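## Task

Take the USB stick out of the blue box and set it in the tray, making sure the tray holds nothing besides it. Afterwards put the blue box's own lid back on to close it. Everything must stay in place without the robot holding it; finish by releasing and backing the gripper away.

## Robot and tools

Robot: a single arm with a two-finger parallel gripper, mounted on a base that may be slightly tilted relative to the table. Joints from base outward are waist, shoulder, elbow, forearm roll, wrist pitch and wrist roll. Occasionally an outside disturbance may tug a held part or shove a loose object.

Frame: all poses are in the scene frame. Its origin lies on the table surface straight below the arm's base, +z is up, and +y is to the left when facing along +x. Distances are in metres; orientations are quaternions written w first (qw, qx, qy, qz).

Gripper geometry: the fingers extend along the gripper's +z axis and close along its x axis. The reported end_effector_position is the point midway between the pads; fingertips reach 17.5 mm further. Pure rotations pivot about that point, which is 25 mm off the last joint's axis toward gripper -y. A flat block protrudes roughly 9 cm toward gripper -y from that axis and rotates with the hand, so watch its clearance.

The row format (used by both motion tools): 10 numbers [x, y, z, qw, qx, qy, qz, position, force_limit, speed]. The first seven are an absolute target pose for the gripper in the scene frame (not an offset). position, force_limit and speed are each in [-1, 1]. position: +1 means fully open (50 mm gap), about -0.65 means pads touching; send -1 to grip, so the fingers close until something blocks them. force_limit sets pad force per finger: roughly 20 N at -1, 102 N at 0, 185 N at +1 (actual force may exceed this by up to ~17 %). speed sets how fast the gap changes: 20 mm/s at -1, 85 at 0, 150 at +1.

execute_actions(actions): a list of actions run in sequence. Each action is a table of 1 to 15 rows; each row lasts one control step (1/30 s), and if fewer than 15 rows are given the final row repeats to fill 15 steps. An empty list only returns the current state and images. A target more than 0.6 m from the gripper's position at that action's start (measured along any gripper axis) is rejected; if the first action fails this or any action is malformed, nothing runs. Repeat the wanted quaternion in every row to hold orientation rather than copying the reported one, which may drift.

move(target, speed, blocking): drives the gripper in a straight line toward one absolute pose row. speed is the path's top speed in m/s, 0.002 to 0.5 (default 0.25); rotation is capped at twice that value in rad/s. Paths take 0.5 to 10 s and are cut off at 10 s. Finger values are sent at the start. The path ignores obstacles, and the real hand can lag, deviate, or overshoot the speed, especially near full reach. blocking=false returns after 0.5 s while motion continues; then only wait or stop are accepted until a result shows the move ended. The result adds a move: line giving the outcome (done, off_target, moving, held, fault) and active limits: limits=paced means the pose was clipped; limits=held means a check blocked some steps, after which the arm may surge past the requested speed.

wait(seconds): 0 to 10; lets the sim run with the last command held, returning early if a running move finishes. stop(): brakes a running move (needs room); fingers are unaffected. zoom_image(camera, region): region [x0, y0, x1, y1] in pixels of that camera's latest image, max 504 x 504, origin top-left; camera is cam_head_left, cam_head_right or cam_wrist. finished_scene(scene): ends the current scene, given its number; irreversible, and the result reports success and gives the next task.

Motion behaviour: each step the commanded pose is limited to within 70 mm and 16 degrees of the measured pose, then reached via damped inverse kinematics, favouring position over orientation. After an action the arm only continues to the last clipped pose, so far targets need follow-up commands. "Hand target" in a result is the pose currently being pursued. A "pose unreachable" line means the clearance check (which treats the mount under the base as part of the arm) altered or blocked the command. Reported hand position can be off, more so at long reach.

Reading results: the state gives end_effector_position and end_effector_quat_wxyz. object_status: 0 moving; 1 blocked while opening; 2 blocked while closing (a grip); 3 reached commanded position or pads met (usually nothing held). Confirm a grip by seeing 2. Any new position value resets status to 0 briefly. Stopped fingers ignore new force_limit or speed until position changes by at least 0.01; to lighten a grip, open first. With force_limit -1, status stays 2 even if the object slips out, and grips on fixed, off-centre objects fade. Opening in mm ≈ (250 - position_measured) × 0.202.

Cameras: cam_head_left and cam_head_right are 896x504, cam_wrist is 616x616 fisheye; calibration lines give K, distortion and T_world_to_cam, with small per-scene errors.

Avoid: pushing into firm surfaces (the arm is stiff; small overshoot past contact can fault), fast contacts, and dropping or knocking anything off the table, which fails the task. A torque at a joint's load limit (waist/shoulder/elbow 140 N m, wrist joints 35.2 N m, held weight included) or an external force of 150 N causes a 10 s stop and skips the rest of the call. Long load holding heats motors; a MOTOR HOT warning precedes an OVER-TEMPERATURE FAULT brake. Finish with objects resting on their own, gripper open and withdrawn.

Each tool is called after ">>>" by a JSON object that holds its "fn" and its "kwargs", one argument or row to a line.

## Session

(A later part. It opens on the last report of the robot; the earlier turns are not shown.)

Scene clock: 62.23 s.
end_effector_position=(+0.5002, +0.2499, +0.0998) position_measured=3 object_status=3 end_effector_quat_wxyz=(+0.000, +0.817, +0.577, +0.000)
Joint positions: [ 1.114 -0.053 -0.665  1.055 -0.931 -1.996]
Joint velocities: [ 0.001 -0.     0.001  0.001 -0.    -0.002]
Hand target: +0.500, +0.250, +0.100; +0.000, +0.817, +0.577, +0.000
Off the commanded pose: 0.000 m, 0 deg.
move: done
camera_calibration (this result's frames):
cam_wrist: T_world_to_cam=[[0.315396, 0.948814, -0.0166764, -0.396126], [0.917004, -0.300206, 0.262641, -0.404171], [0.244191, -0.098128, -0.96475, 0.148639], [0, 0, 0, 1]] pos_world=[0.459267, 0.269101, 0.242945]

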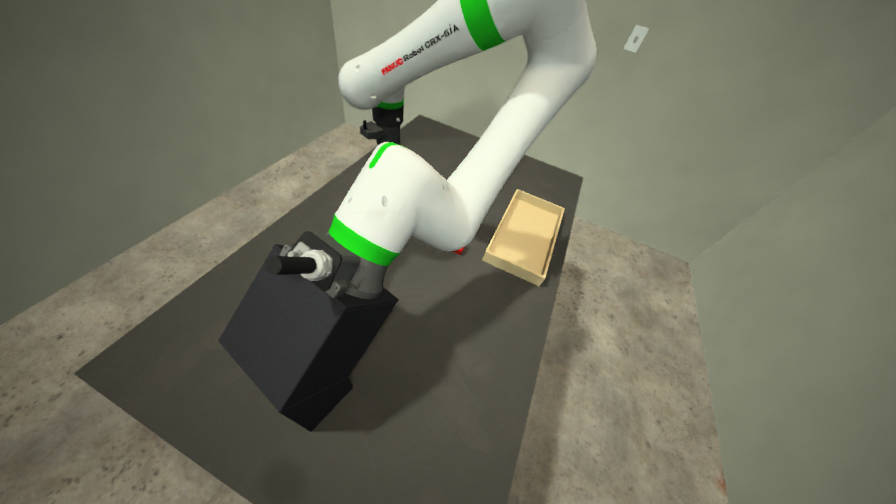

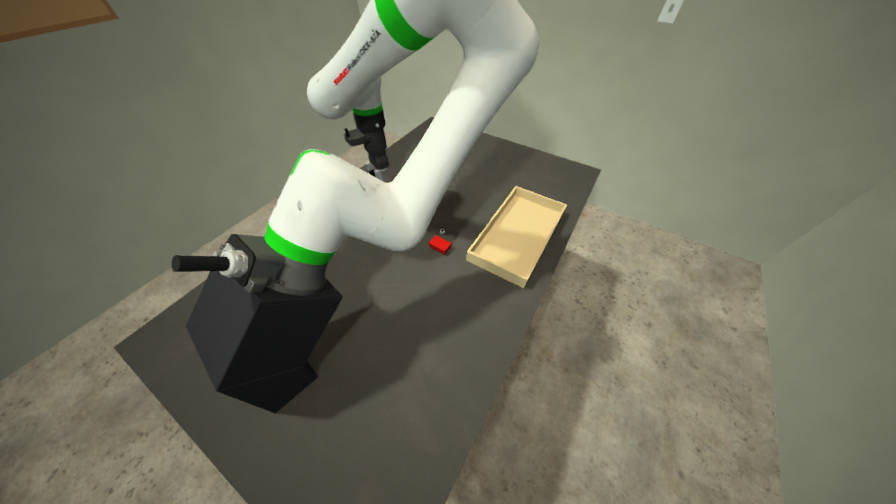

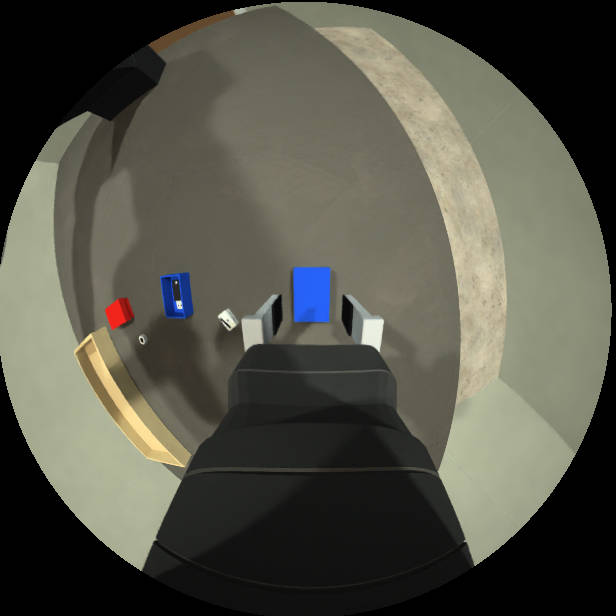

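>>> {"fn": "move", "kwargs": {
  "target": [0.4337, 0.0728, 0.10, 0, 0.8166, 0.5771, 0, 1, -0.3, 0],
  "speed": 0.25
}}

>>> {"fn": "zoom_image", "kwargs": {
  "camera": "cam_wrist",
  "region": [240, 230, 380, 370]
}}

Scene clock: 66.17 s.
end_effector_position=(+0.4339, +0.0728, +0.0997) position_measured=3 object_status=3 end_effector_quat_wxyz=(-0.000, +0.817, +0.577, -0.000)
Joint positions: [ 0.899 -0.491 -1.036  1.047 -0.807 -1.803]
Joint velocities: [ 0.001 -0.001  0.    -0.001 -0.002 -0.   ]
Hand target: +0.434, +0.073, +0.100; -0.000, +0.817, +0.577, -0.000
Off the commanded pose: 0.000 m, 0 deg.
move: done
camera_calibration (this result's frames):
cam_wrist: T_world_to_cam=[[0.315876, 0.948658, -0.0164561, -0.207437], [0.917088, -0.300826, 0.261635, -0.396382], [0.243251, -0.0977358, -0.965027, 0.147699], [0, 0, 0, 1]] pos_world=[0.393113, 0.0919801, 0.242827]

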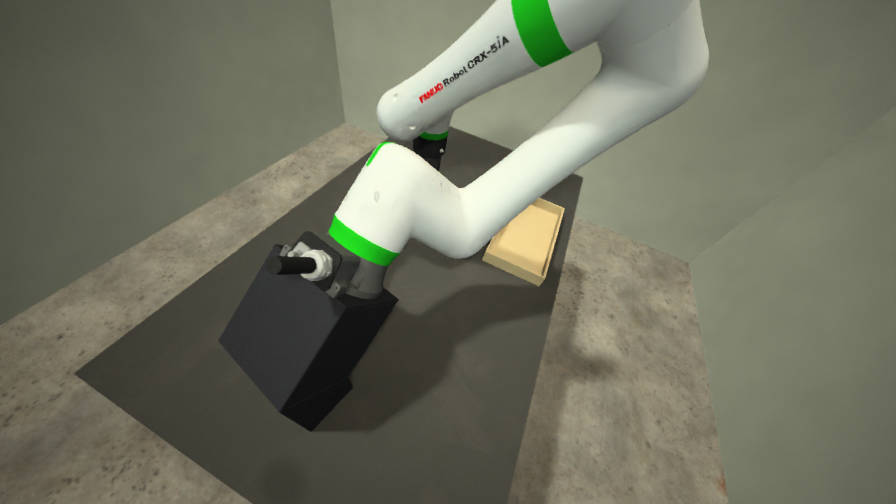

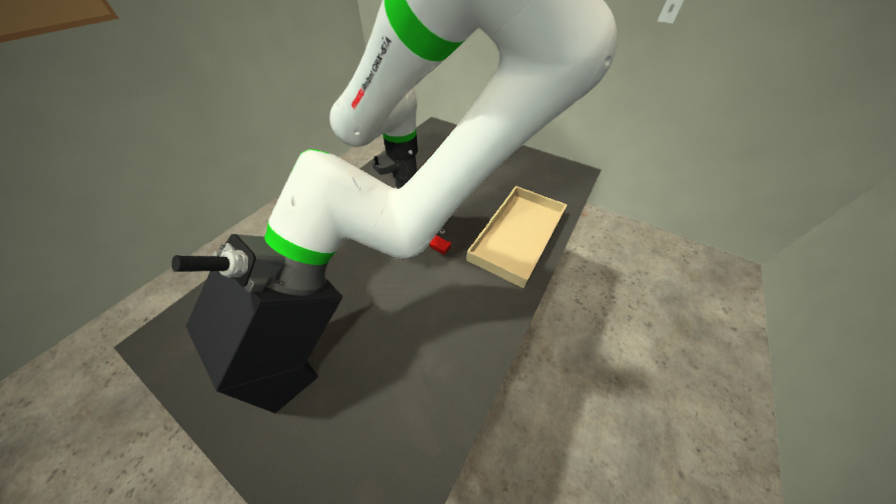

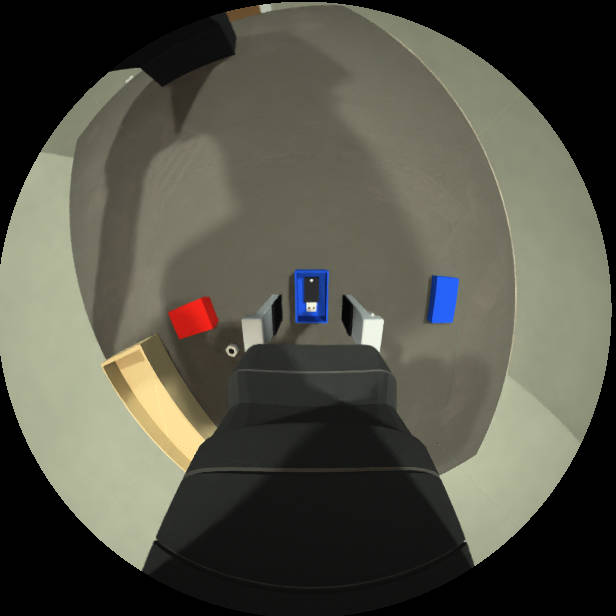

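Region (240, 230, 380, 370) of cam_wrist's 616x616 image, scaled by 3.600, with more detail than that image has.

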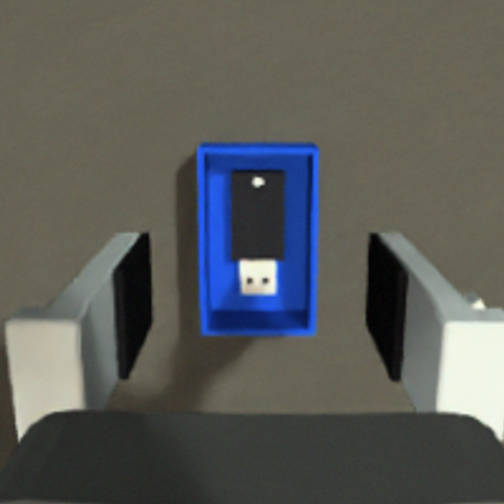

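The stick lies lengthwise with gaps too narrow for the fingers. So I'll pick up the box base and tip the stick into the tray.

>>> {"fn": "move", "kwargs": {
  "target": [0.4337, 0.0728, 0.026, 0, 0.8166, 0.5771, 0, 1, 0, 0],
  "speed": 0.06
}}

>>> {"fn": "execute_actions", "kwargs": {
  "actions": [
    [[0.4337, 0.0728, 0.026, 0, 0.8166, 0.5771, 0, -1, 0, 0]],
    [[0.4337, 0.0728, 0.026, 0, 0.8166, 0.5771, 0, -1, 0, 0]]
  ]
}}

>>> {"fn": "move", "kwargs": {
  "target": [0.4337, 0.0728, 0.12, 0, 0.8166, 0.5771, 0, -1, 0, 0],
  "speed": 0.1
}}

>>> {"fn": "zoom_image", "kwargs": {
  "camera": "cam_wrist",
  "region": [220, 200, 400, 380]
}}

Scene clock: 160.33 s.
end_effector_position=(+0.4334, +0.0731, +0.0263) position_measured=3 object_status=3 end_effector_quat_wxyz=(-0.001, +0.817, +0.577, -0.000)
Joint positions: [ 0.567 -0.28  -1.054  1.422 -0.483 -2.013]
Joint velocities: [-0.001 -0.    -0.002  0.007  0.002 -0.006]
Hand target: +0.433, +0.073, +0.026; -0.001, +0.817, +0.577, -0.000
Off the commanded pose: 0.001 m, 0 deg.
move: done
camera_calibration (this result's frames):
cam_wrist: T_world_to_cam=[[0.316195, 0.948556, -0.0162052, -0.208867], [0.917116, -0.301255, 0.261043, -0.376568], [0.242732, -0.0974027, -0.965191, 0.0772236], [0, 0, 0, 1]] pos_world=[0.392654, 0.0922004, 0.169451]

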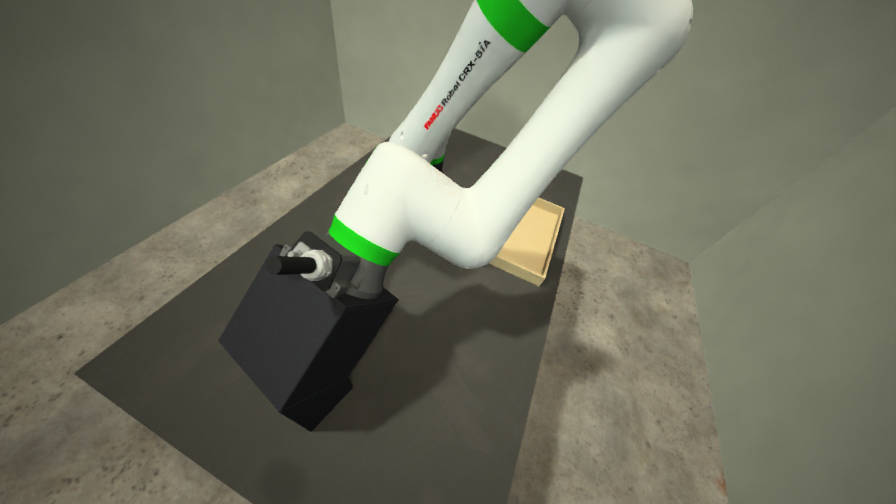

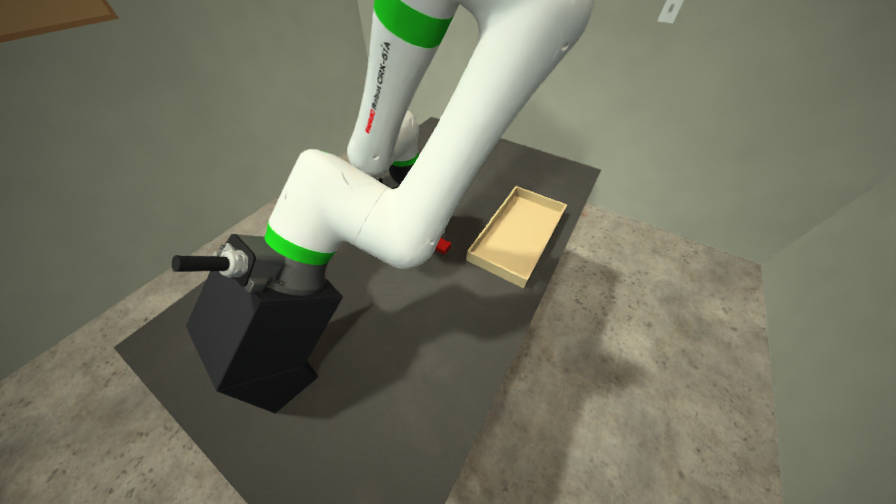

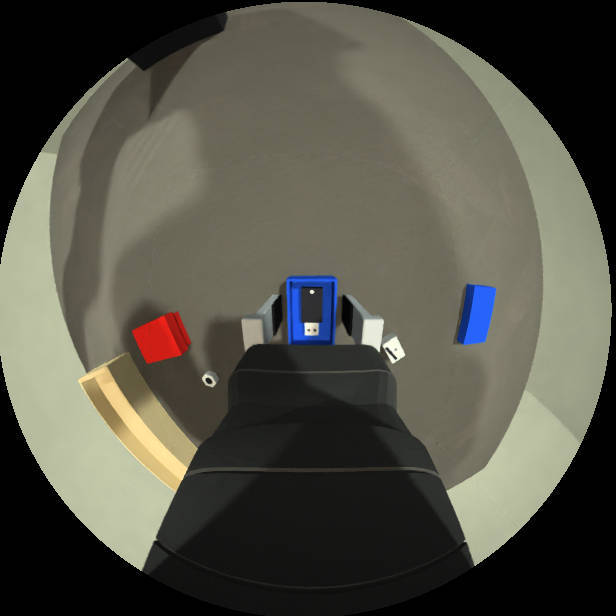

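Scene clock: 161.33 s.
end_effector_position=(+0.4336, +0.0728, +0.0260) position_measured=74 object_status=2 end_effector_quat_wxyz=(-0.000, +0.817, +0.577, -0.000)
Joint positions: [ 0.565 -0.279 -1.054  1.427 -0.481 -2.015]
Joint velocities: [ 0.001  0.     0.    -0.     0.     0.002]
Hand target: +0.434, +0.073, +0.026; +0.000, +0.817, +0.577, +0.000
Off the commanded pose: 0.000 m, 0 deg.
camera_calibration (this result's frames):
cam_wrist: T_world_to_cam=[[0.315563, 0.948759, -0.0166179, -0.2084], [0.91711, -0.300447, 0.261992, -0.376902], [0.243575, -0.0979156, -0.964927, 0.0765199], [0, 0, 0, 1]] pos_world=[0.392786, 0.0919746, 0.169118]

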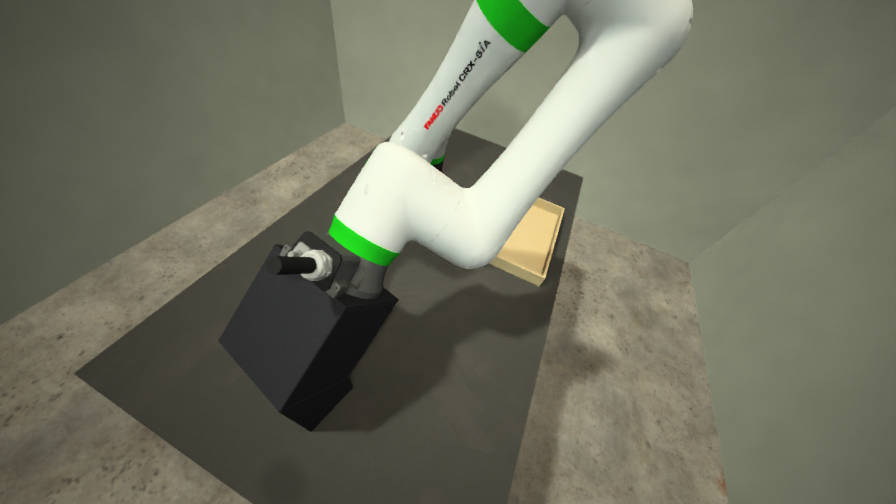

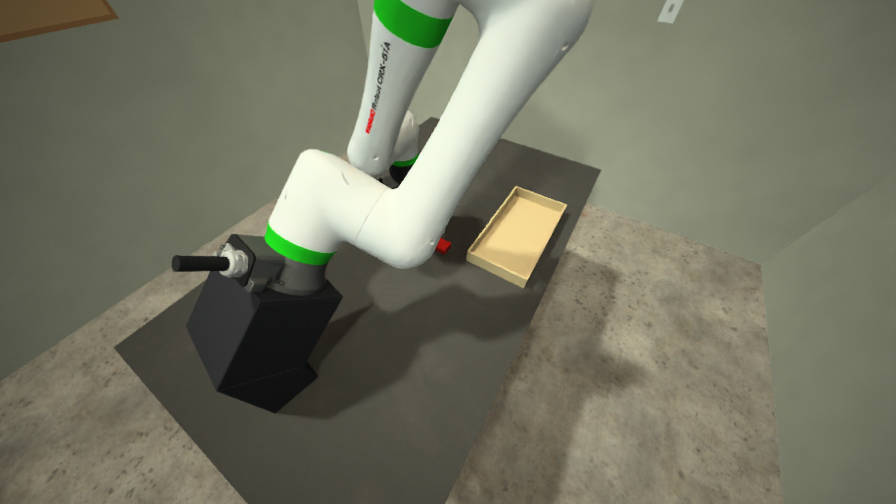

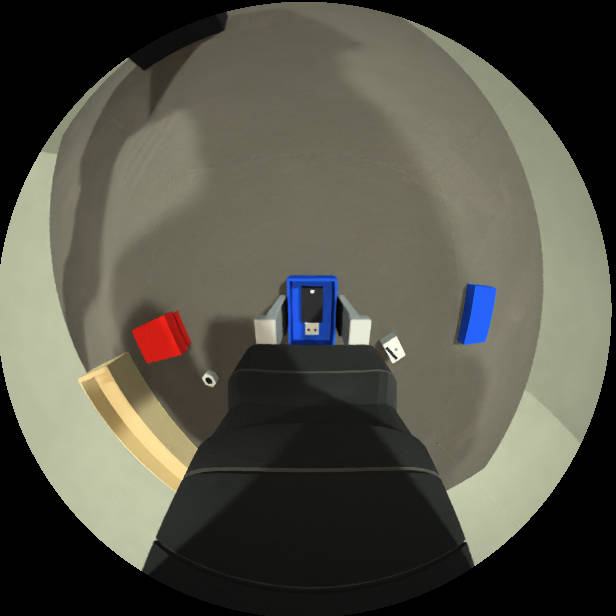

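Scene clock: 162.63 s.
end_effector_position=(+0.4342, +0.0725, +0.1197) position_measured=74 object_status=2 end_effector_quat_wxyz=(+0.001, +0.816, +0.577, +0.000)
Joint positions: [ 0.982 -0.543 -1.026  0.995 -0.902 -1.783]
Joint velocities: [ 0.    -0.002  0.    -0.    -0.001 -0.   ]
Hand target: +0.434, +0.072, +0.120; +0.001, +0.816, +0.577, +0.000
Off the commanded pose: 0.001 m, 0 deg.
move: done
camera_calibration (this result's frames):
cam_wrist: T_world_to_cam=[[0.314944, 0.948958, -0.0169832, -0.206444], [0.91698, -0.299616, 0.263397, -0.402253], [0.244865, -0.0985286, -0.964538, 0.166201], [0, 0, 0, 1]] pos_world=[0.39318, 0.0917609, 0.262754]

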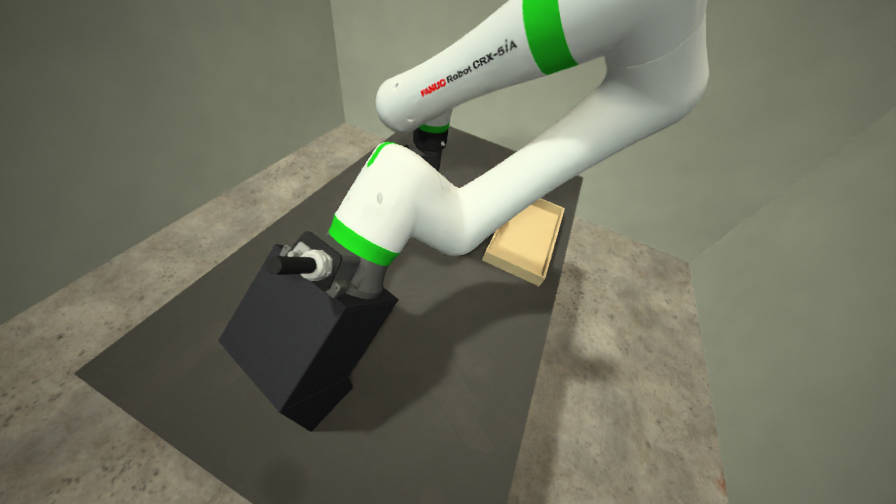

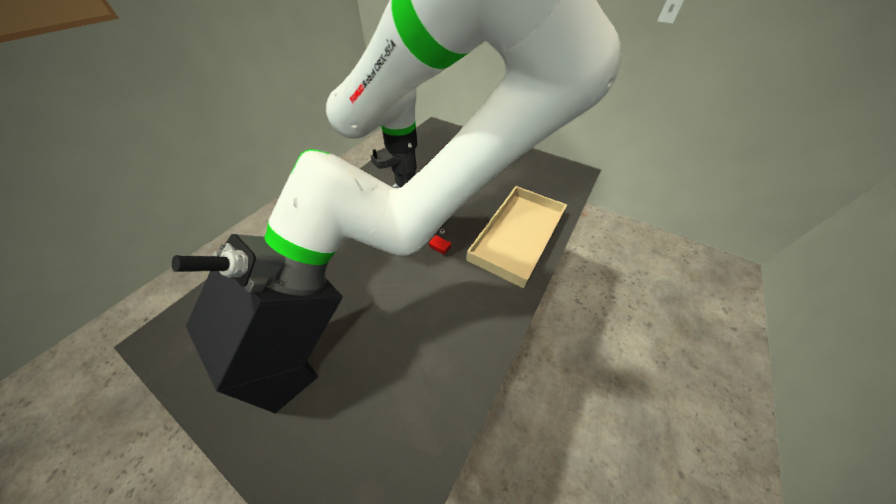

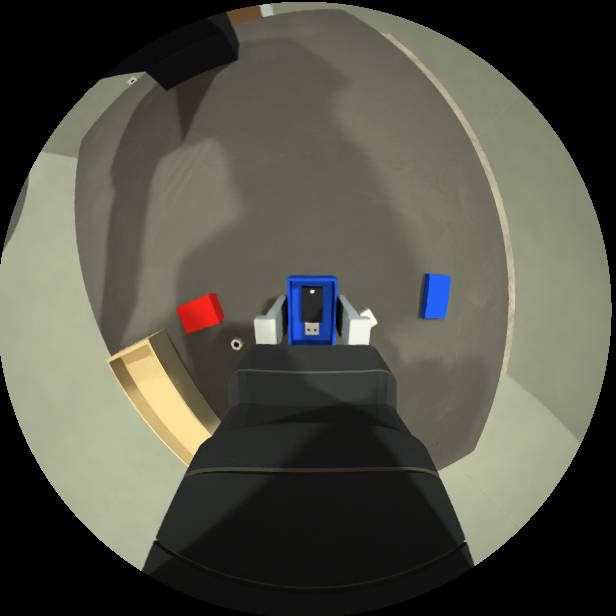

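Region (220, 200, 400, 380) of cam_wrist's 616x616 image, scaled by 2.800, with more detail than that image has.

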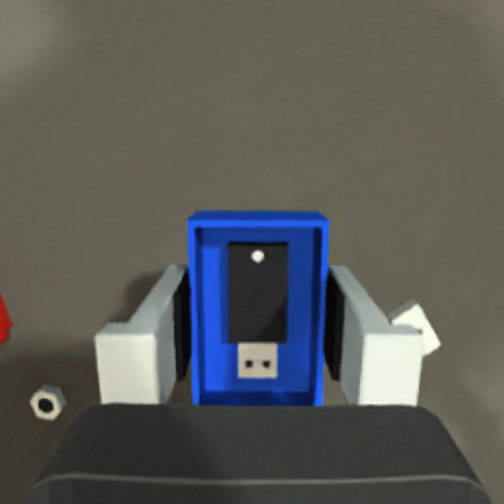

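>>> {"fn": "execute_actions", "kwargs": {
  "actions": []
}}

Scene clock: 176.90 s.
end_effector_position=(+0.4343, +0.0725, +0.1197) position_measured=74 object_status=2 end_effector_quat_wxyz=(+0.001, +0.816, +0.577, +0.000)
Joint positions: [ 0.982 -0.544 -1.026  0.995 -0.902 -1.783]
Joint velocities: [-0.001 -0.001  0.    -0.     0.001  0.001]
Hand target: +0.434, +0.072, +0.120; +0.001, +0.816, +0.577, +0.000
Off the commanded pose: 0.001 m, 0 deg.
camera_calibration (this result's frames):
cam_wrist: T_world_to_cam=[[0.314965, 0.948952, -0.01694, -0.20647], [0.916962, -0.299645, 0.263427, -0.402269], [0.244903, -0.0985036, -0.964531, 0.166199], [0, 0, 0, 1]] pos_world=[0.393194, 0.0917633, 0.262775]

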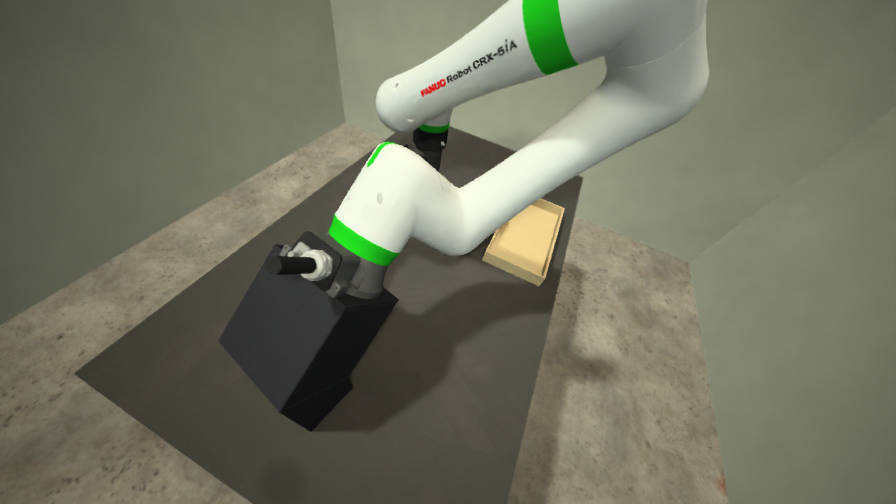

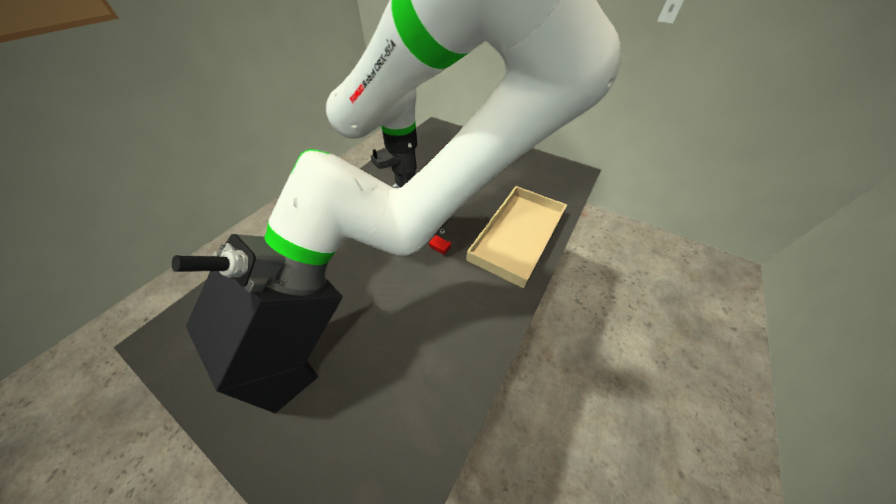

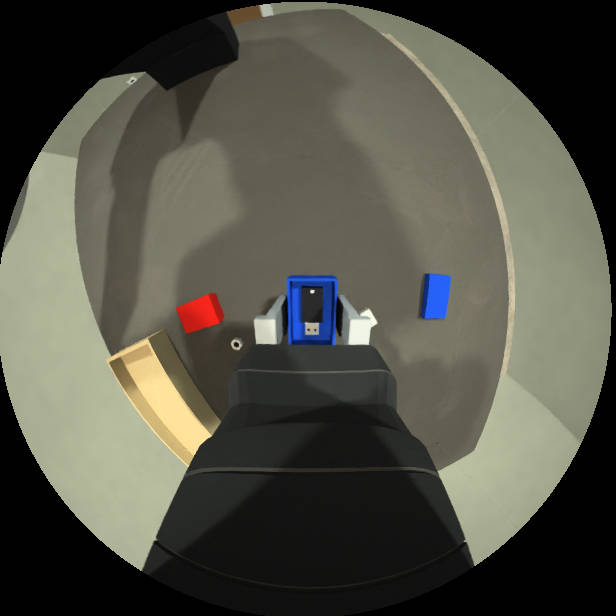

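>>> {"fn": "move", "kwargs": {
  "target": [0.52, -0.11, 0.15, 0, 0.9962, -0.0872, 0, -1, 0, 0],
  "speed": 0.3
}}

>>> {"fn": "move", "kwargs": {
  "target": [0.60, -0.295, 0.15, 0, 0.7071, -0.7071, 0, -1, 0, 0],
  "speed": 0.3
}}

Scene clock: 203.33 s.
end_effector_position=(+0.5205, -0.1095, +0.1495) position_measured=74 object_status=2 end_effector_quat_wxyz=(-0.000, +0.996, -0.088, +0.000)
Joint positions: [ 0.368 -0.674 -0.77   0.508 -0.758 -2.24 ]
Joint velocities: [-0.002 -0.     0.001  0.     0.001  0.001]
Hand target: +0.521, -0.110, +0.149; -0.000, +0.996, -0.088, +0.000
Off the commanded pose: 0.001 m, 0 deg.
move: done
camera_calibration (this result's frames):
cam_wrist: T_world_to_cam=[[0.987647, -0.155812, -0.0165918, -0.531628], [-0.146117, -0.954051, 0.261603, -0.0617977], [-0.0565903, -0.255947, -0.965033, 0.295595], [0, 0, 0, 1]] pos_world=[0.532759, -0.0661354, 0.292605]

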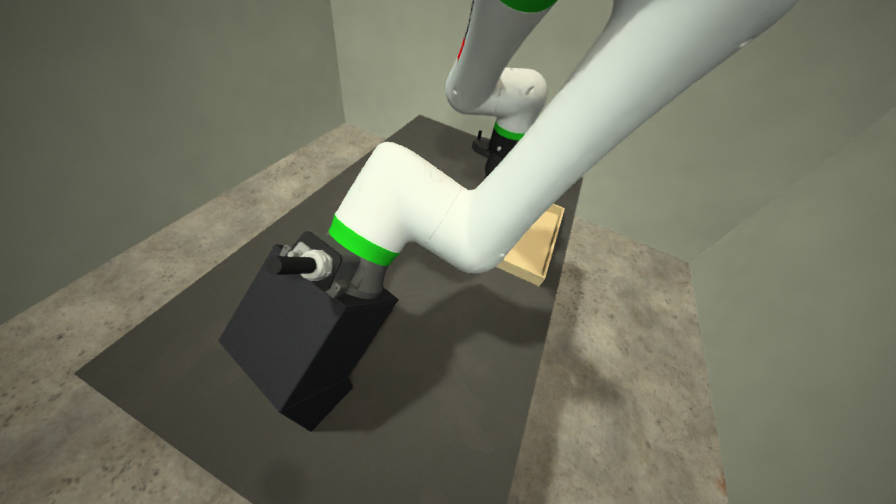

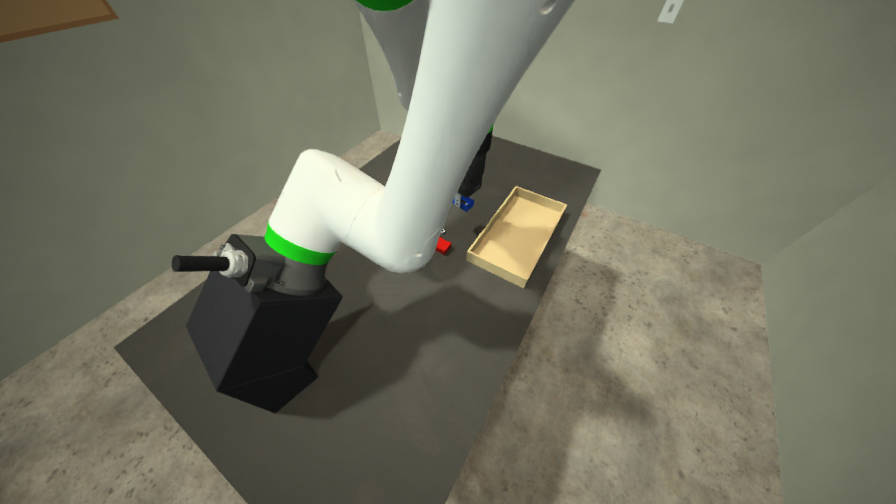

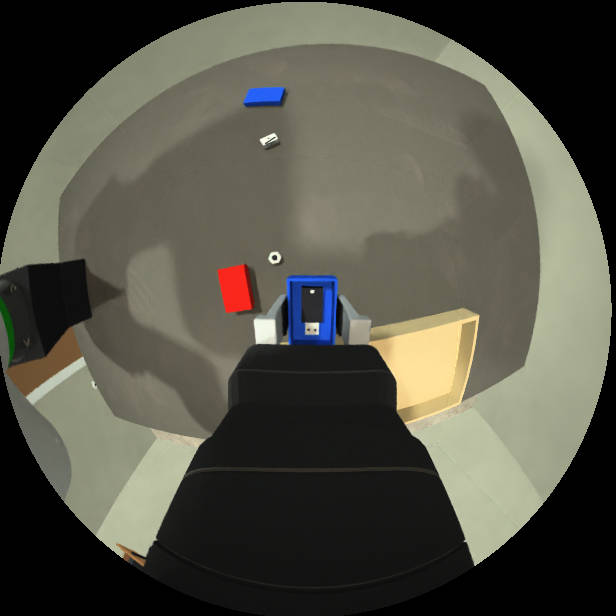

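Scene clock: 206.03 s.
end_effector_position=(+0.6003, -0.2951, +0.1496) position_measured=74 object_status=2 end_effector_quat_wxyz=(-0.000, +0.707, -0.708, +0.000)
Joint positions: [-0.23  -0.345 -0.248 -0.132 -0.837 -2.752]
Joint velocities: [ 0.001 -0.001  0.    -0.     0.    -0.001]
Hand target: +0.600, -0.295, +0.150; -0.000, +0.707, -0.708, +0.000
Off the commanded pose: 0.001 m, 0 deg.
move: done
camera_calibration (this result's frames):
cam_wrist: T_world_to_cam=[[0.0178235, -0.999704, -0.0165573, -0.306117], [-0.964836, -0.0215406, 0.261969, 0.539402], [-0.262248, 0.0113059, -0.964934, 0.455024], [0, 0, 0, 1]] pos_world=[0.64522, -0.299551, 0.292694]

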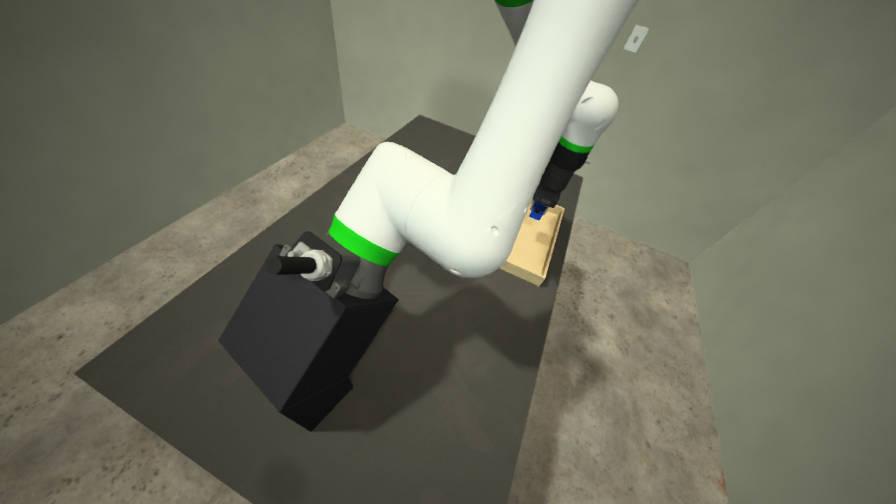

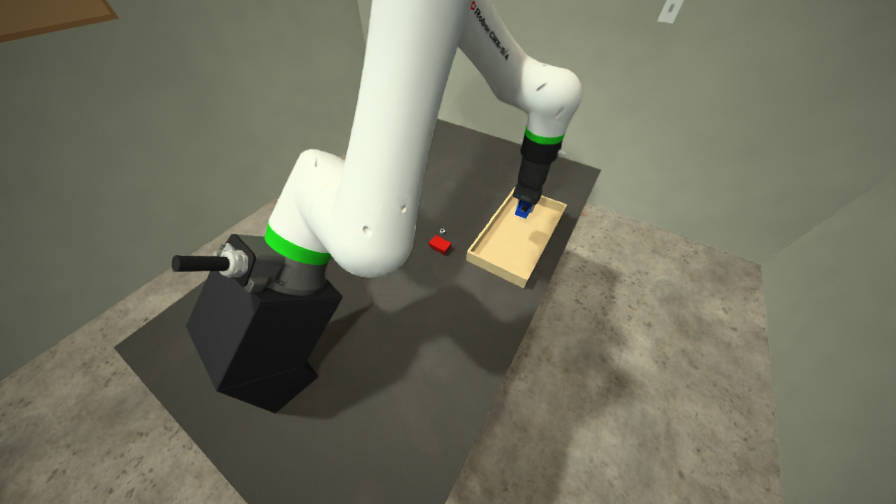

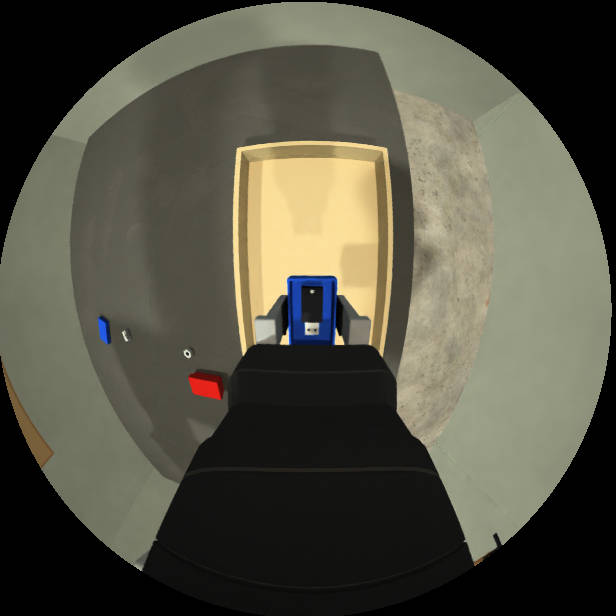

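>>> {"fn": "move", "kwargs": {
  "target": [0.62, -0.30, 0.18, 0, 0.5592, -0.8290, 0, -1, 0, 0],
  "speed": 0.25
}}

Scene clock: 327.17 s.
end_effector_position=(+0.6201, -0.3000, +0.1800) position_measured=74 object_status=2 end_effector_quat_wxyz=(-0.000, -0.559, +0.829, +0.000)
Joint positions: [-0.201 -0.37  -0.192 -0.097 -0.914 -3.183]
Joint velocities: [-0.    -0.001 -0.002  0.001  0.003 -0.001]
Hand target: +0.620, -0.300, +0.180; +0.000, -0.559, +0.829, +0.000
Off the commanded pose: 0.000 m, 0 deg.
move: done
camera_calibration (this result's frames):
cam_wrist: T_world_to_cam=[[-0.356514, -0.934142, -0.0166196, -0.0591312], [-0.903145, 0.34002, 0.262138, 0.620643], [-0.239223, 0.108466, -0.964887, 0.504495], [0, 0, 0, 1]] pos_world=[0.660136, -0.320988, 0.323104]

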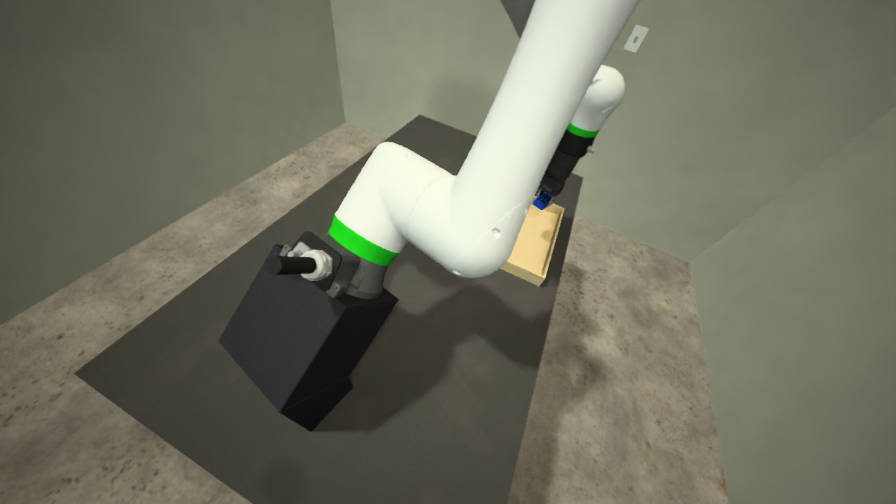

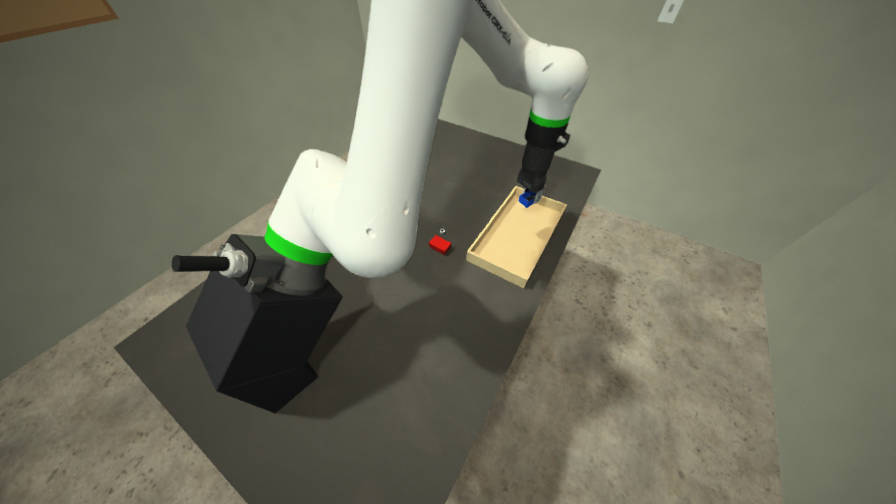

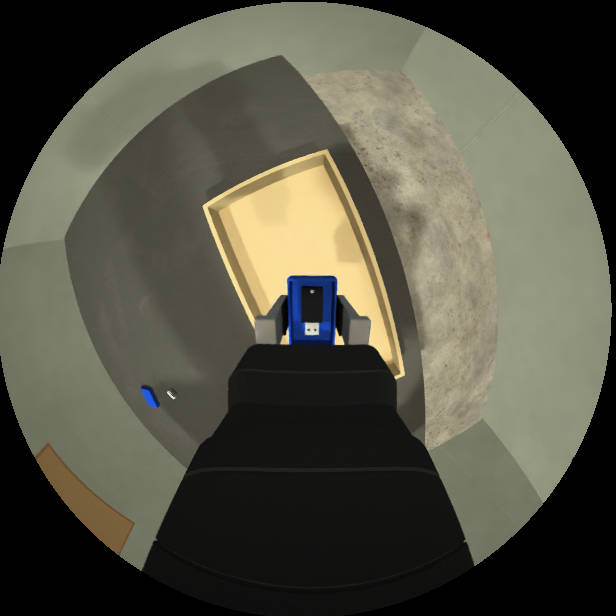

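>>> {"fn": "move", "kwargs": {
  "target": [0.62, -0.30, 0.18, -0.2796, 0.4843, -0.7179, 0.4145, -1, 0, 0],
  "speed": 0.25
}}

Scene clock: 332.33 s.
end_effector_position=(+0.6198, -0.3000, +0.1806) position_measured=74 object_status=2 end_effector_quat_wxyz=(+0.280, -0.485, +0.718, -0.415)
Joint positions: [-0.033 -0.309 -0.9   -0.263  0.922 -3.045]
Joint velocities: [-0.001  0.001 -0.     0.002  0.002 -0.002]
Hand target: +0.620, -0.300, +0.181; +0.280, -0.485, +0.718, -0.415
Off the commanded pose: 0.001 m, 0 deg.
move: done
camera_calibration (this result's frames):
cam_wrist: T_world_to_cam=[[-0.351822, -0.936026, 0.00877842, -0.067283], [-0.666409, 0.243874, -0.704574, 0.619185], [0.657359, -0.253735, -0.709576, -0.205476], [0, 0, 0, 1]] pos_world=[0.52403, -0.266118, 0.291052]

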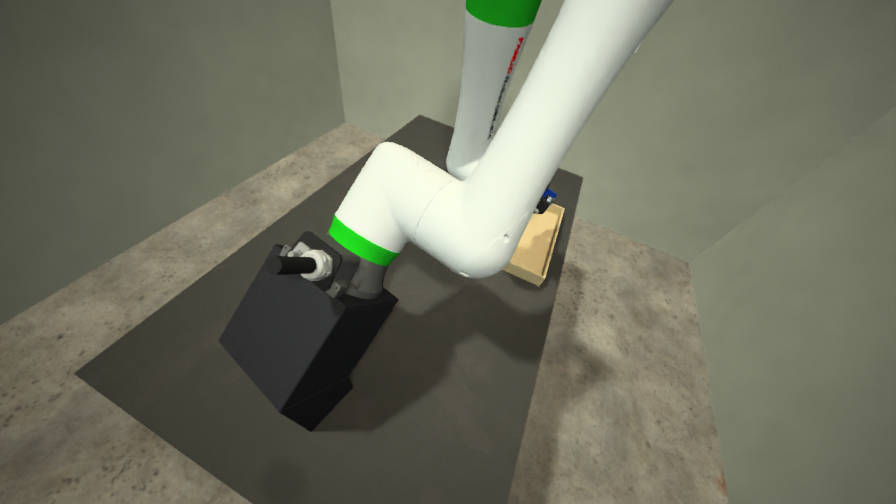

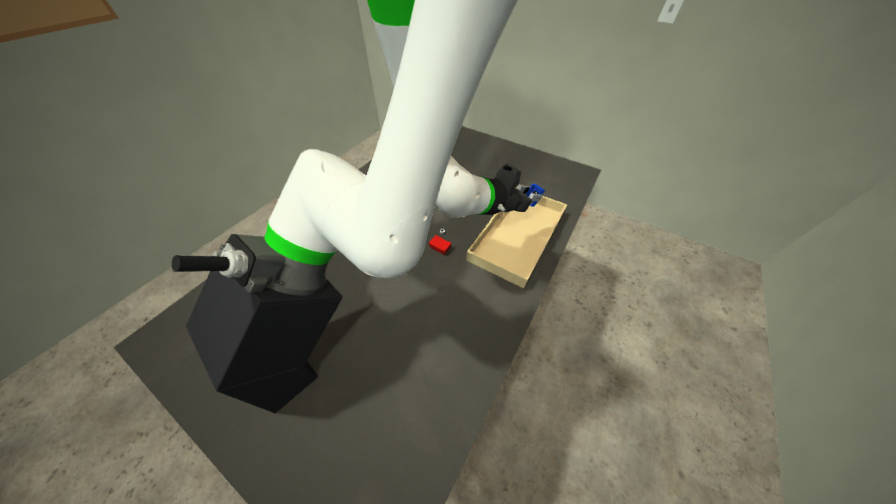

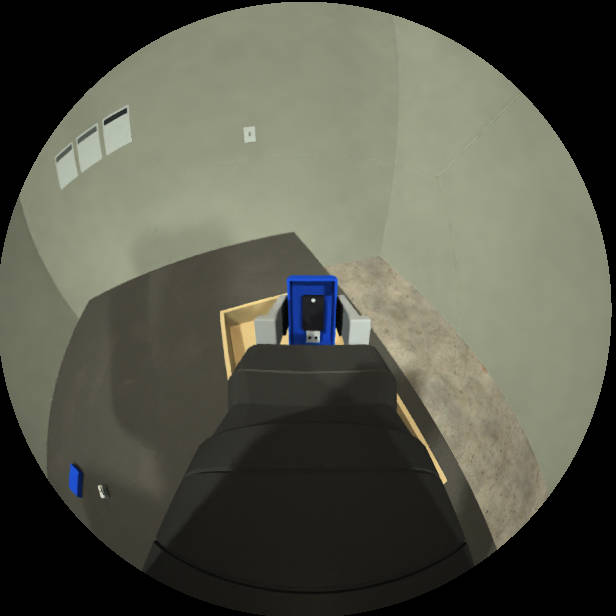

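>>> {"fn": "move", "kwargs": {
  "target": [0.70, -0.325, 0.18, -0.4123, 0.3778, -0.5601, 0.6112, -1, 0, 0],
  "speed": 0.2
}}

Scene clock: 339.63 s.
end_effector_position=(+0.7003, -0.3248, +0.1802) position_measured=74 object_status=2 end_effector_quat_wxyz=(+0.412, -0.378, +0.560, -0.611)
Joint positions: [-0.064  0.369 -0.515 -0.195  1.813 -3.146]
Joint velocities: [ 0.001  0.001  0.    -0.001  0.    -0.001]
Hand target: +0.700, -0.325, +0.180; +0.412, -0.378, +0.560, -0.611
Off the commanded pose: 0.000 m, 0 deg.
move: done
camera_calibration (this result's frames):
cam_wrist: T_world_to_cam=[[-0.360536, -0.932522, 0.0204251, -0.0570223], [-0.172633, 0.0451926, -0.983949, 0.318665], [0.916631, -0.358275, -0.177277, -0.576391], [0, 0, 0, 1]] pos_world=[0.562791, -0.274083, 0.212534]

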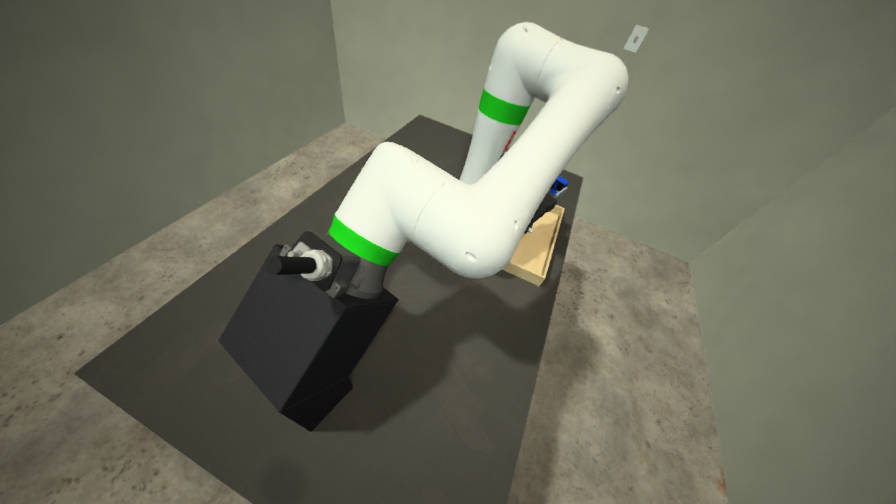

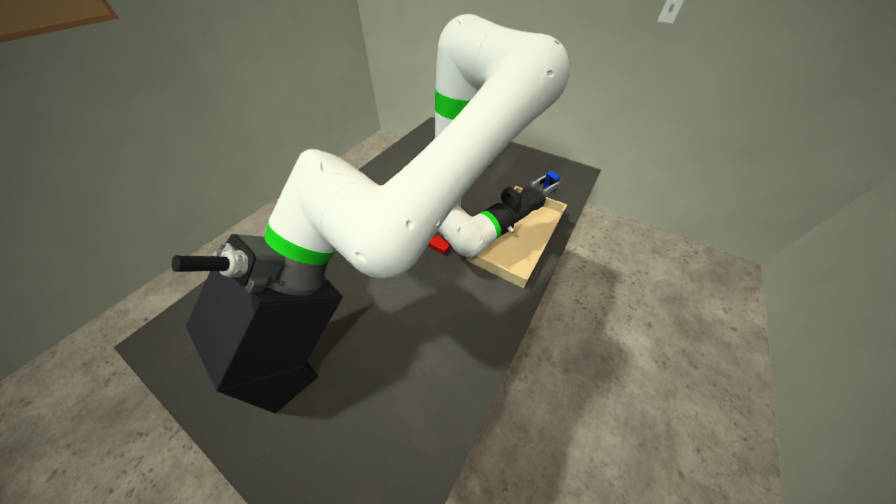

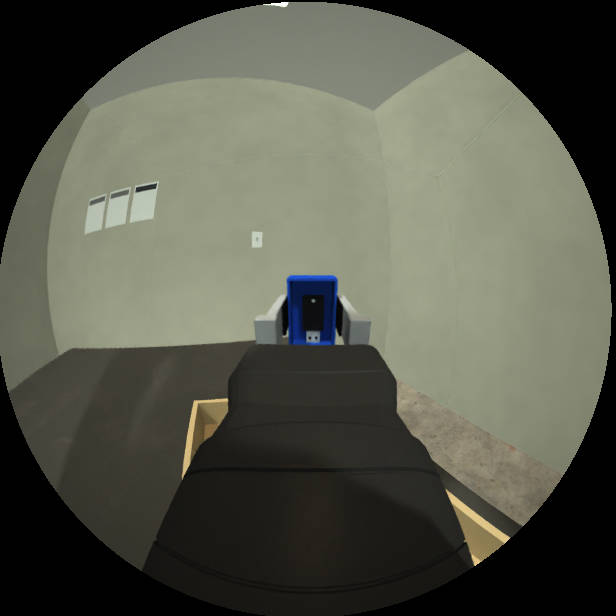

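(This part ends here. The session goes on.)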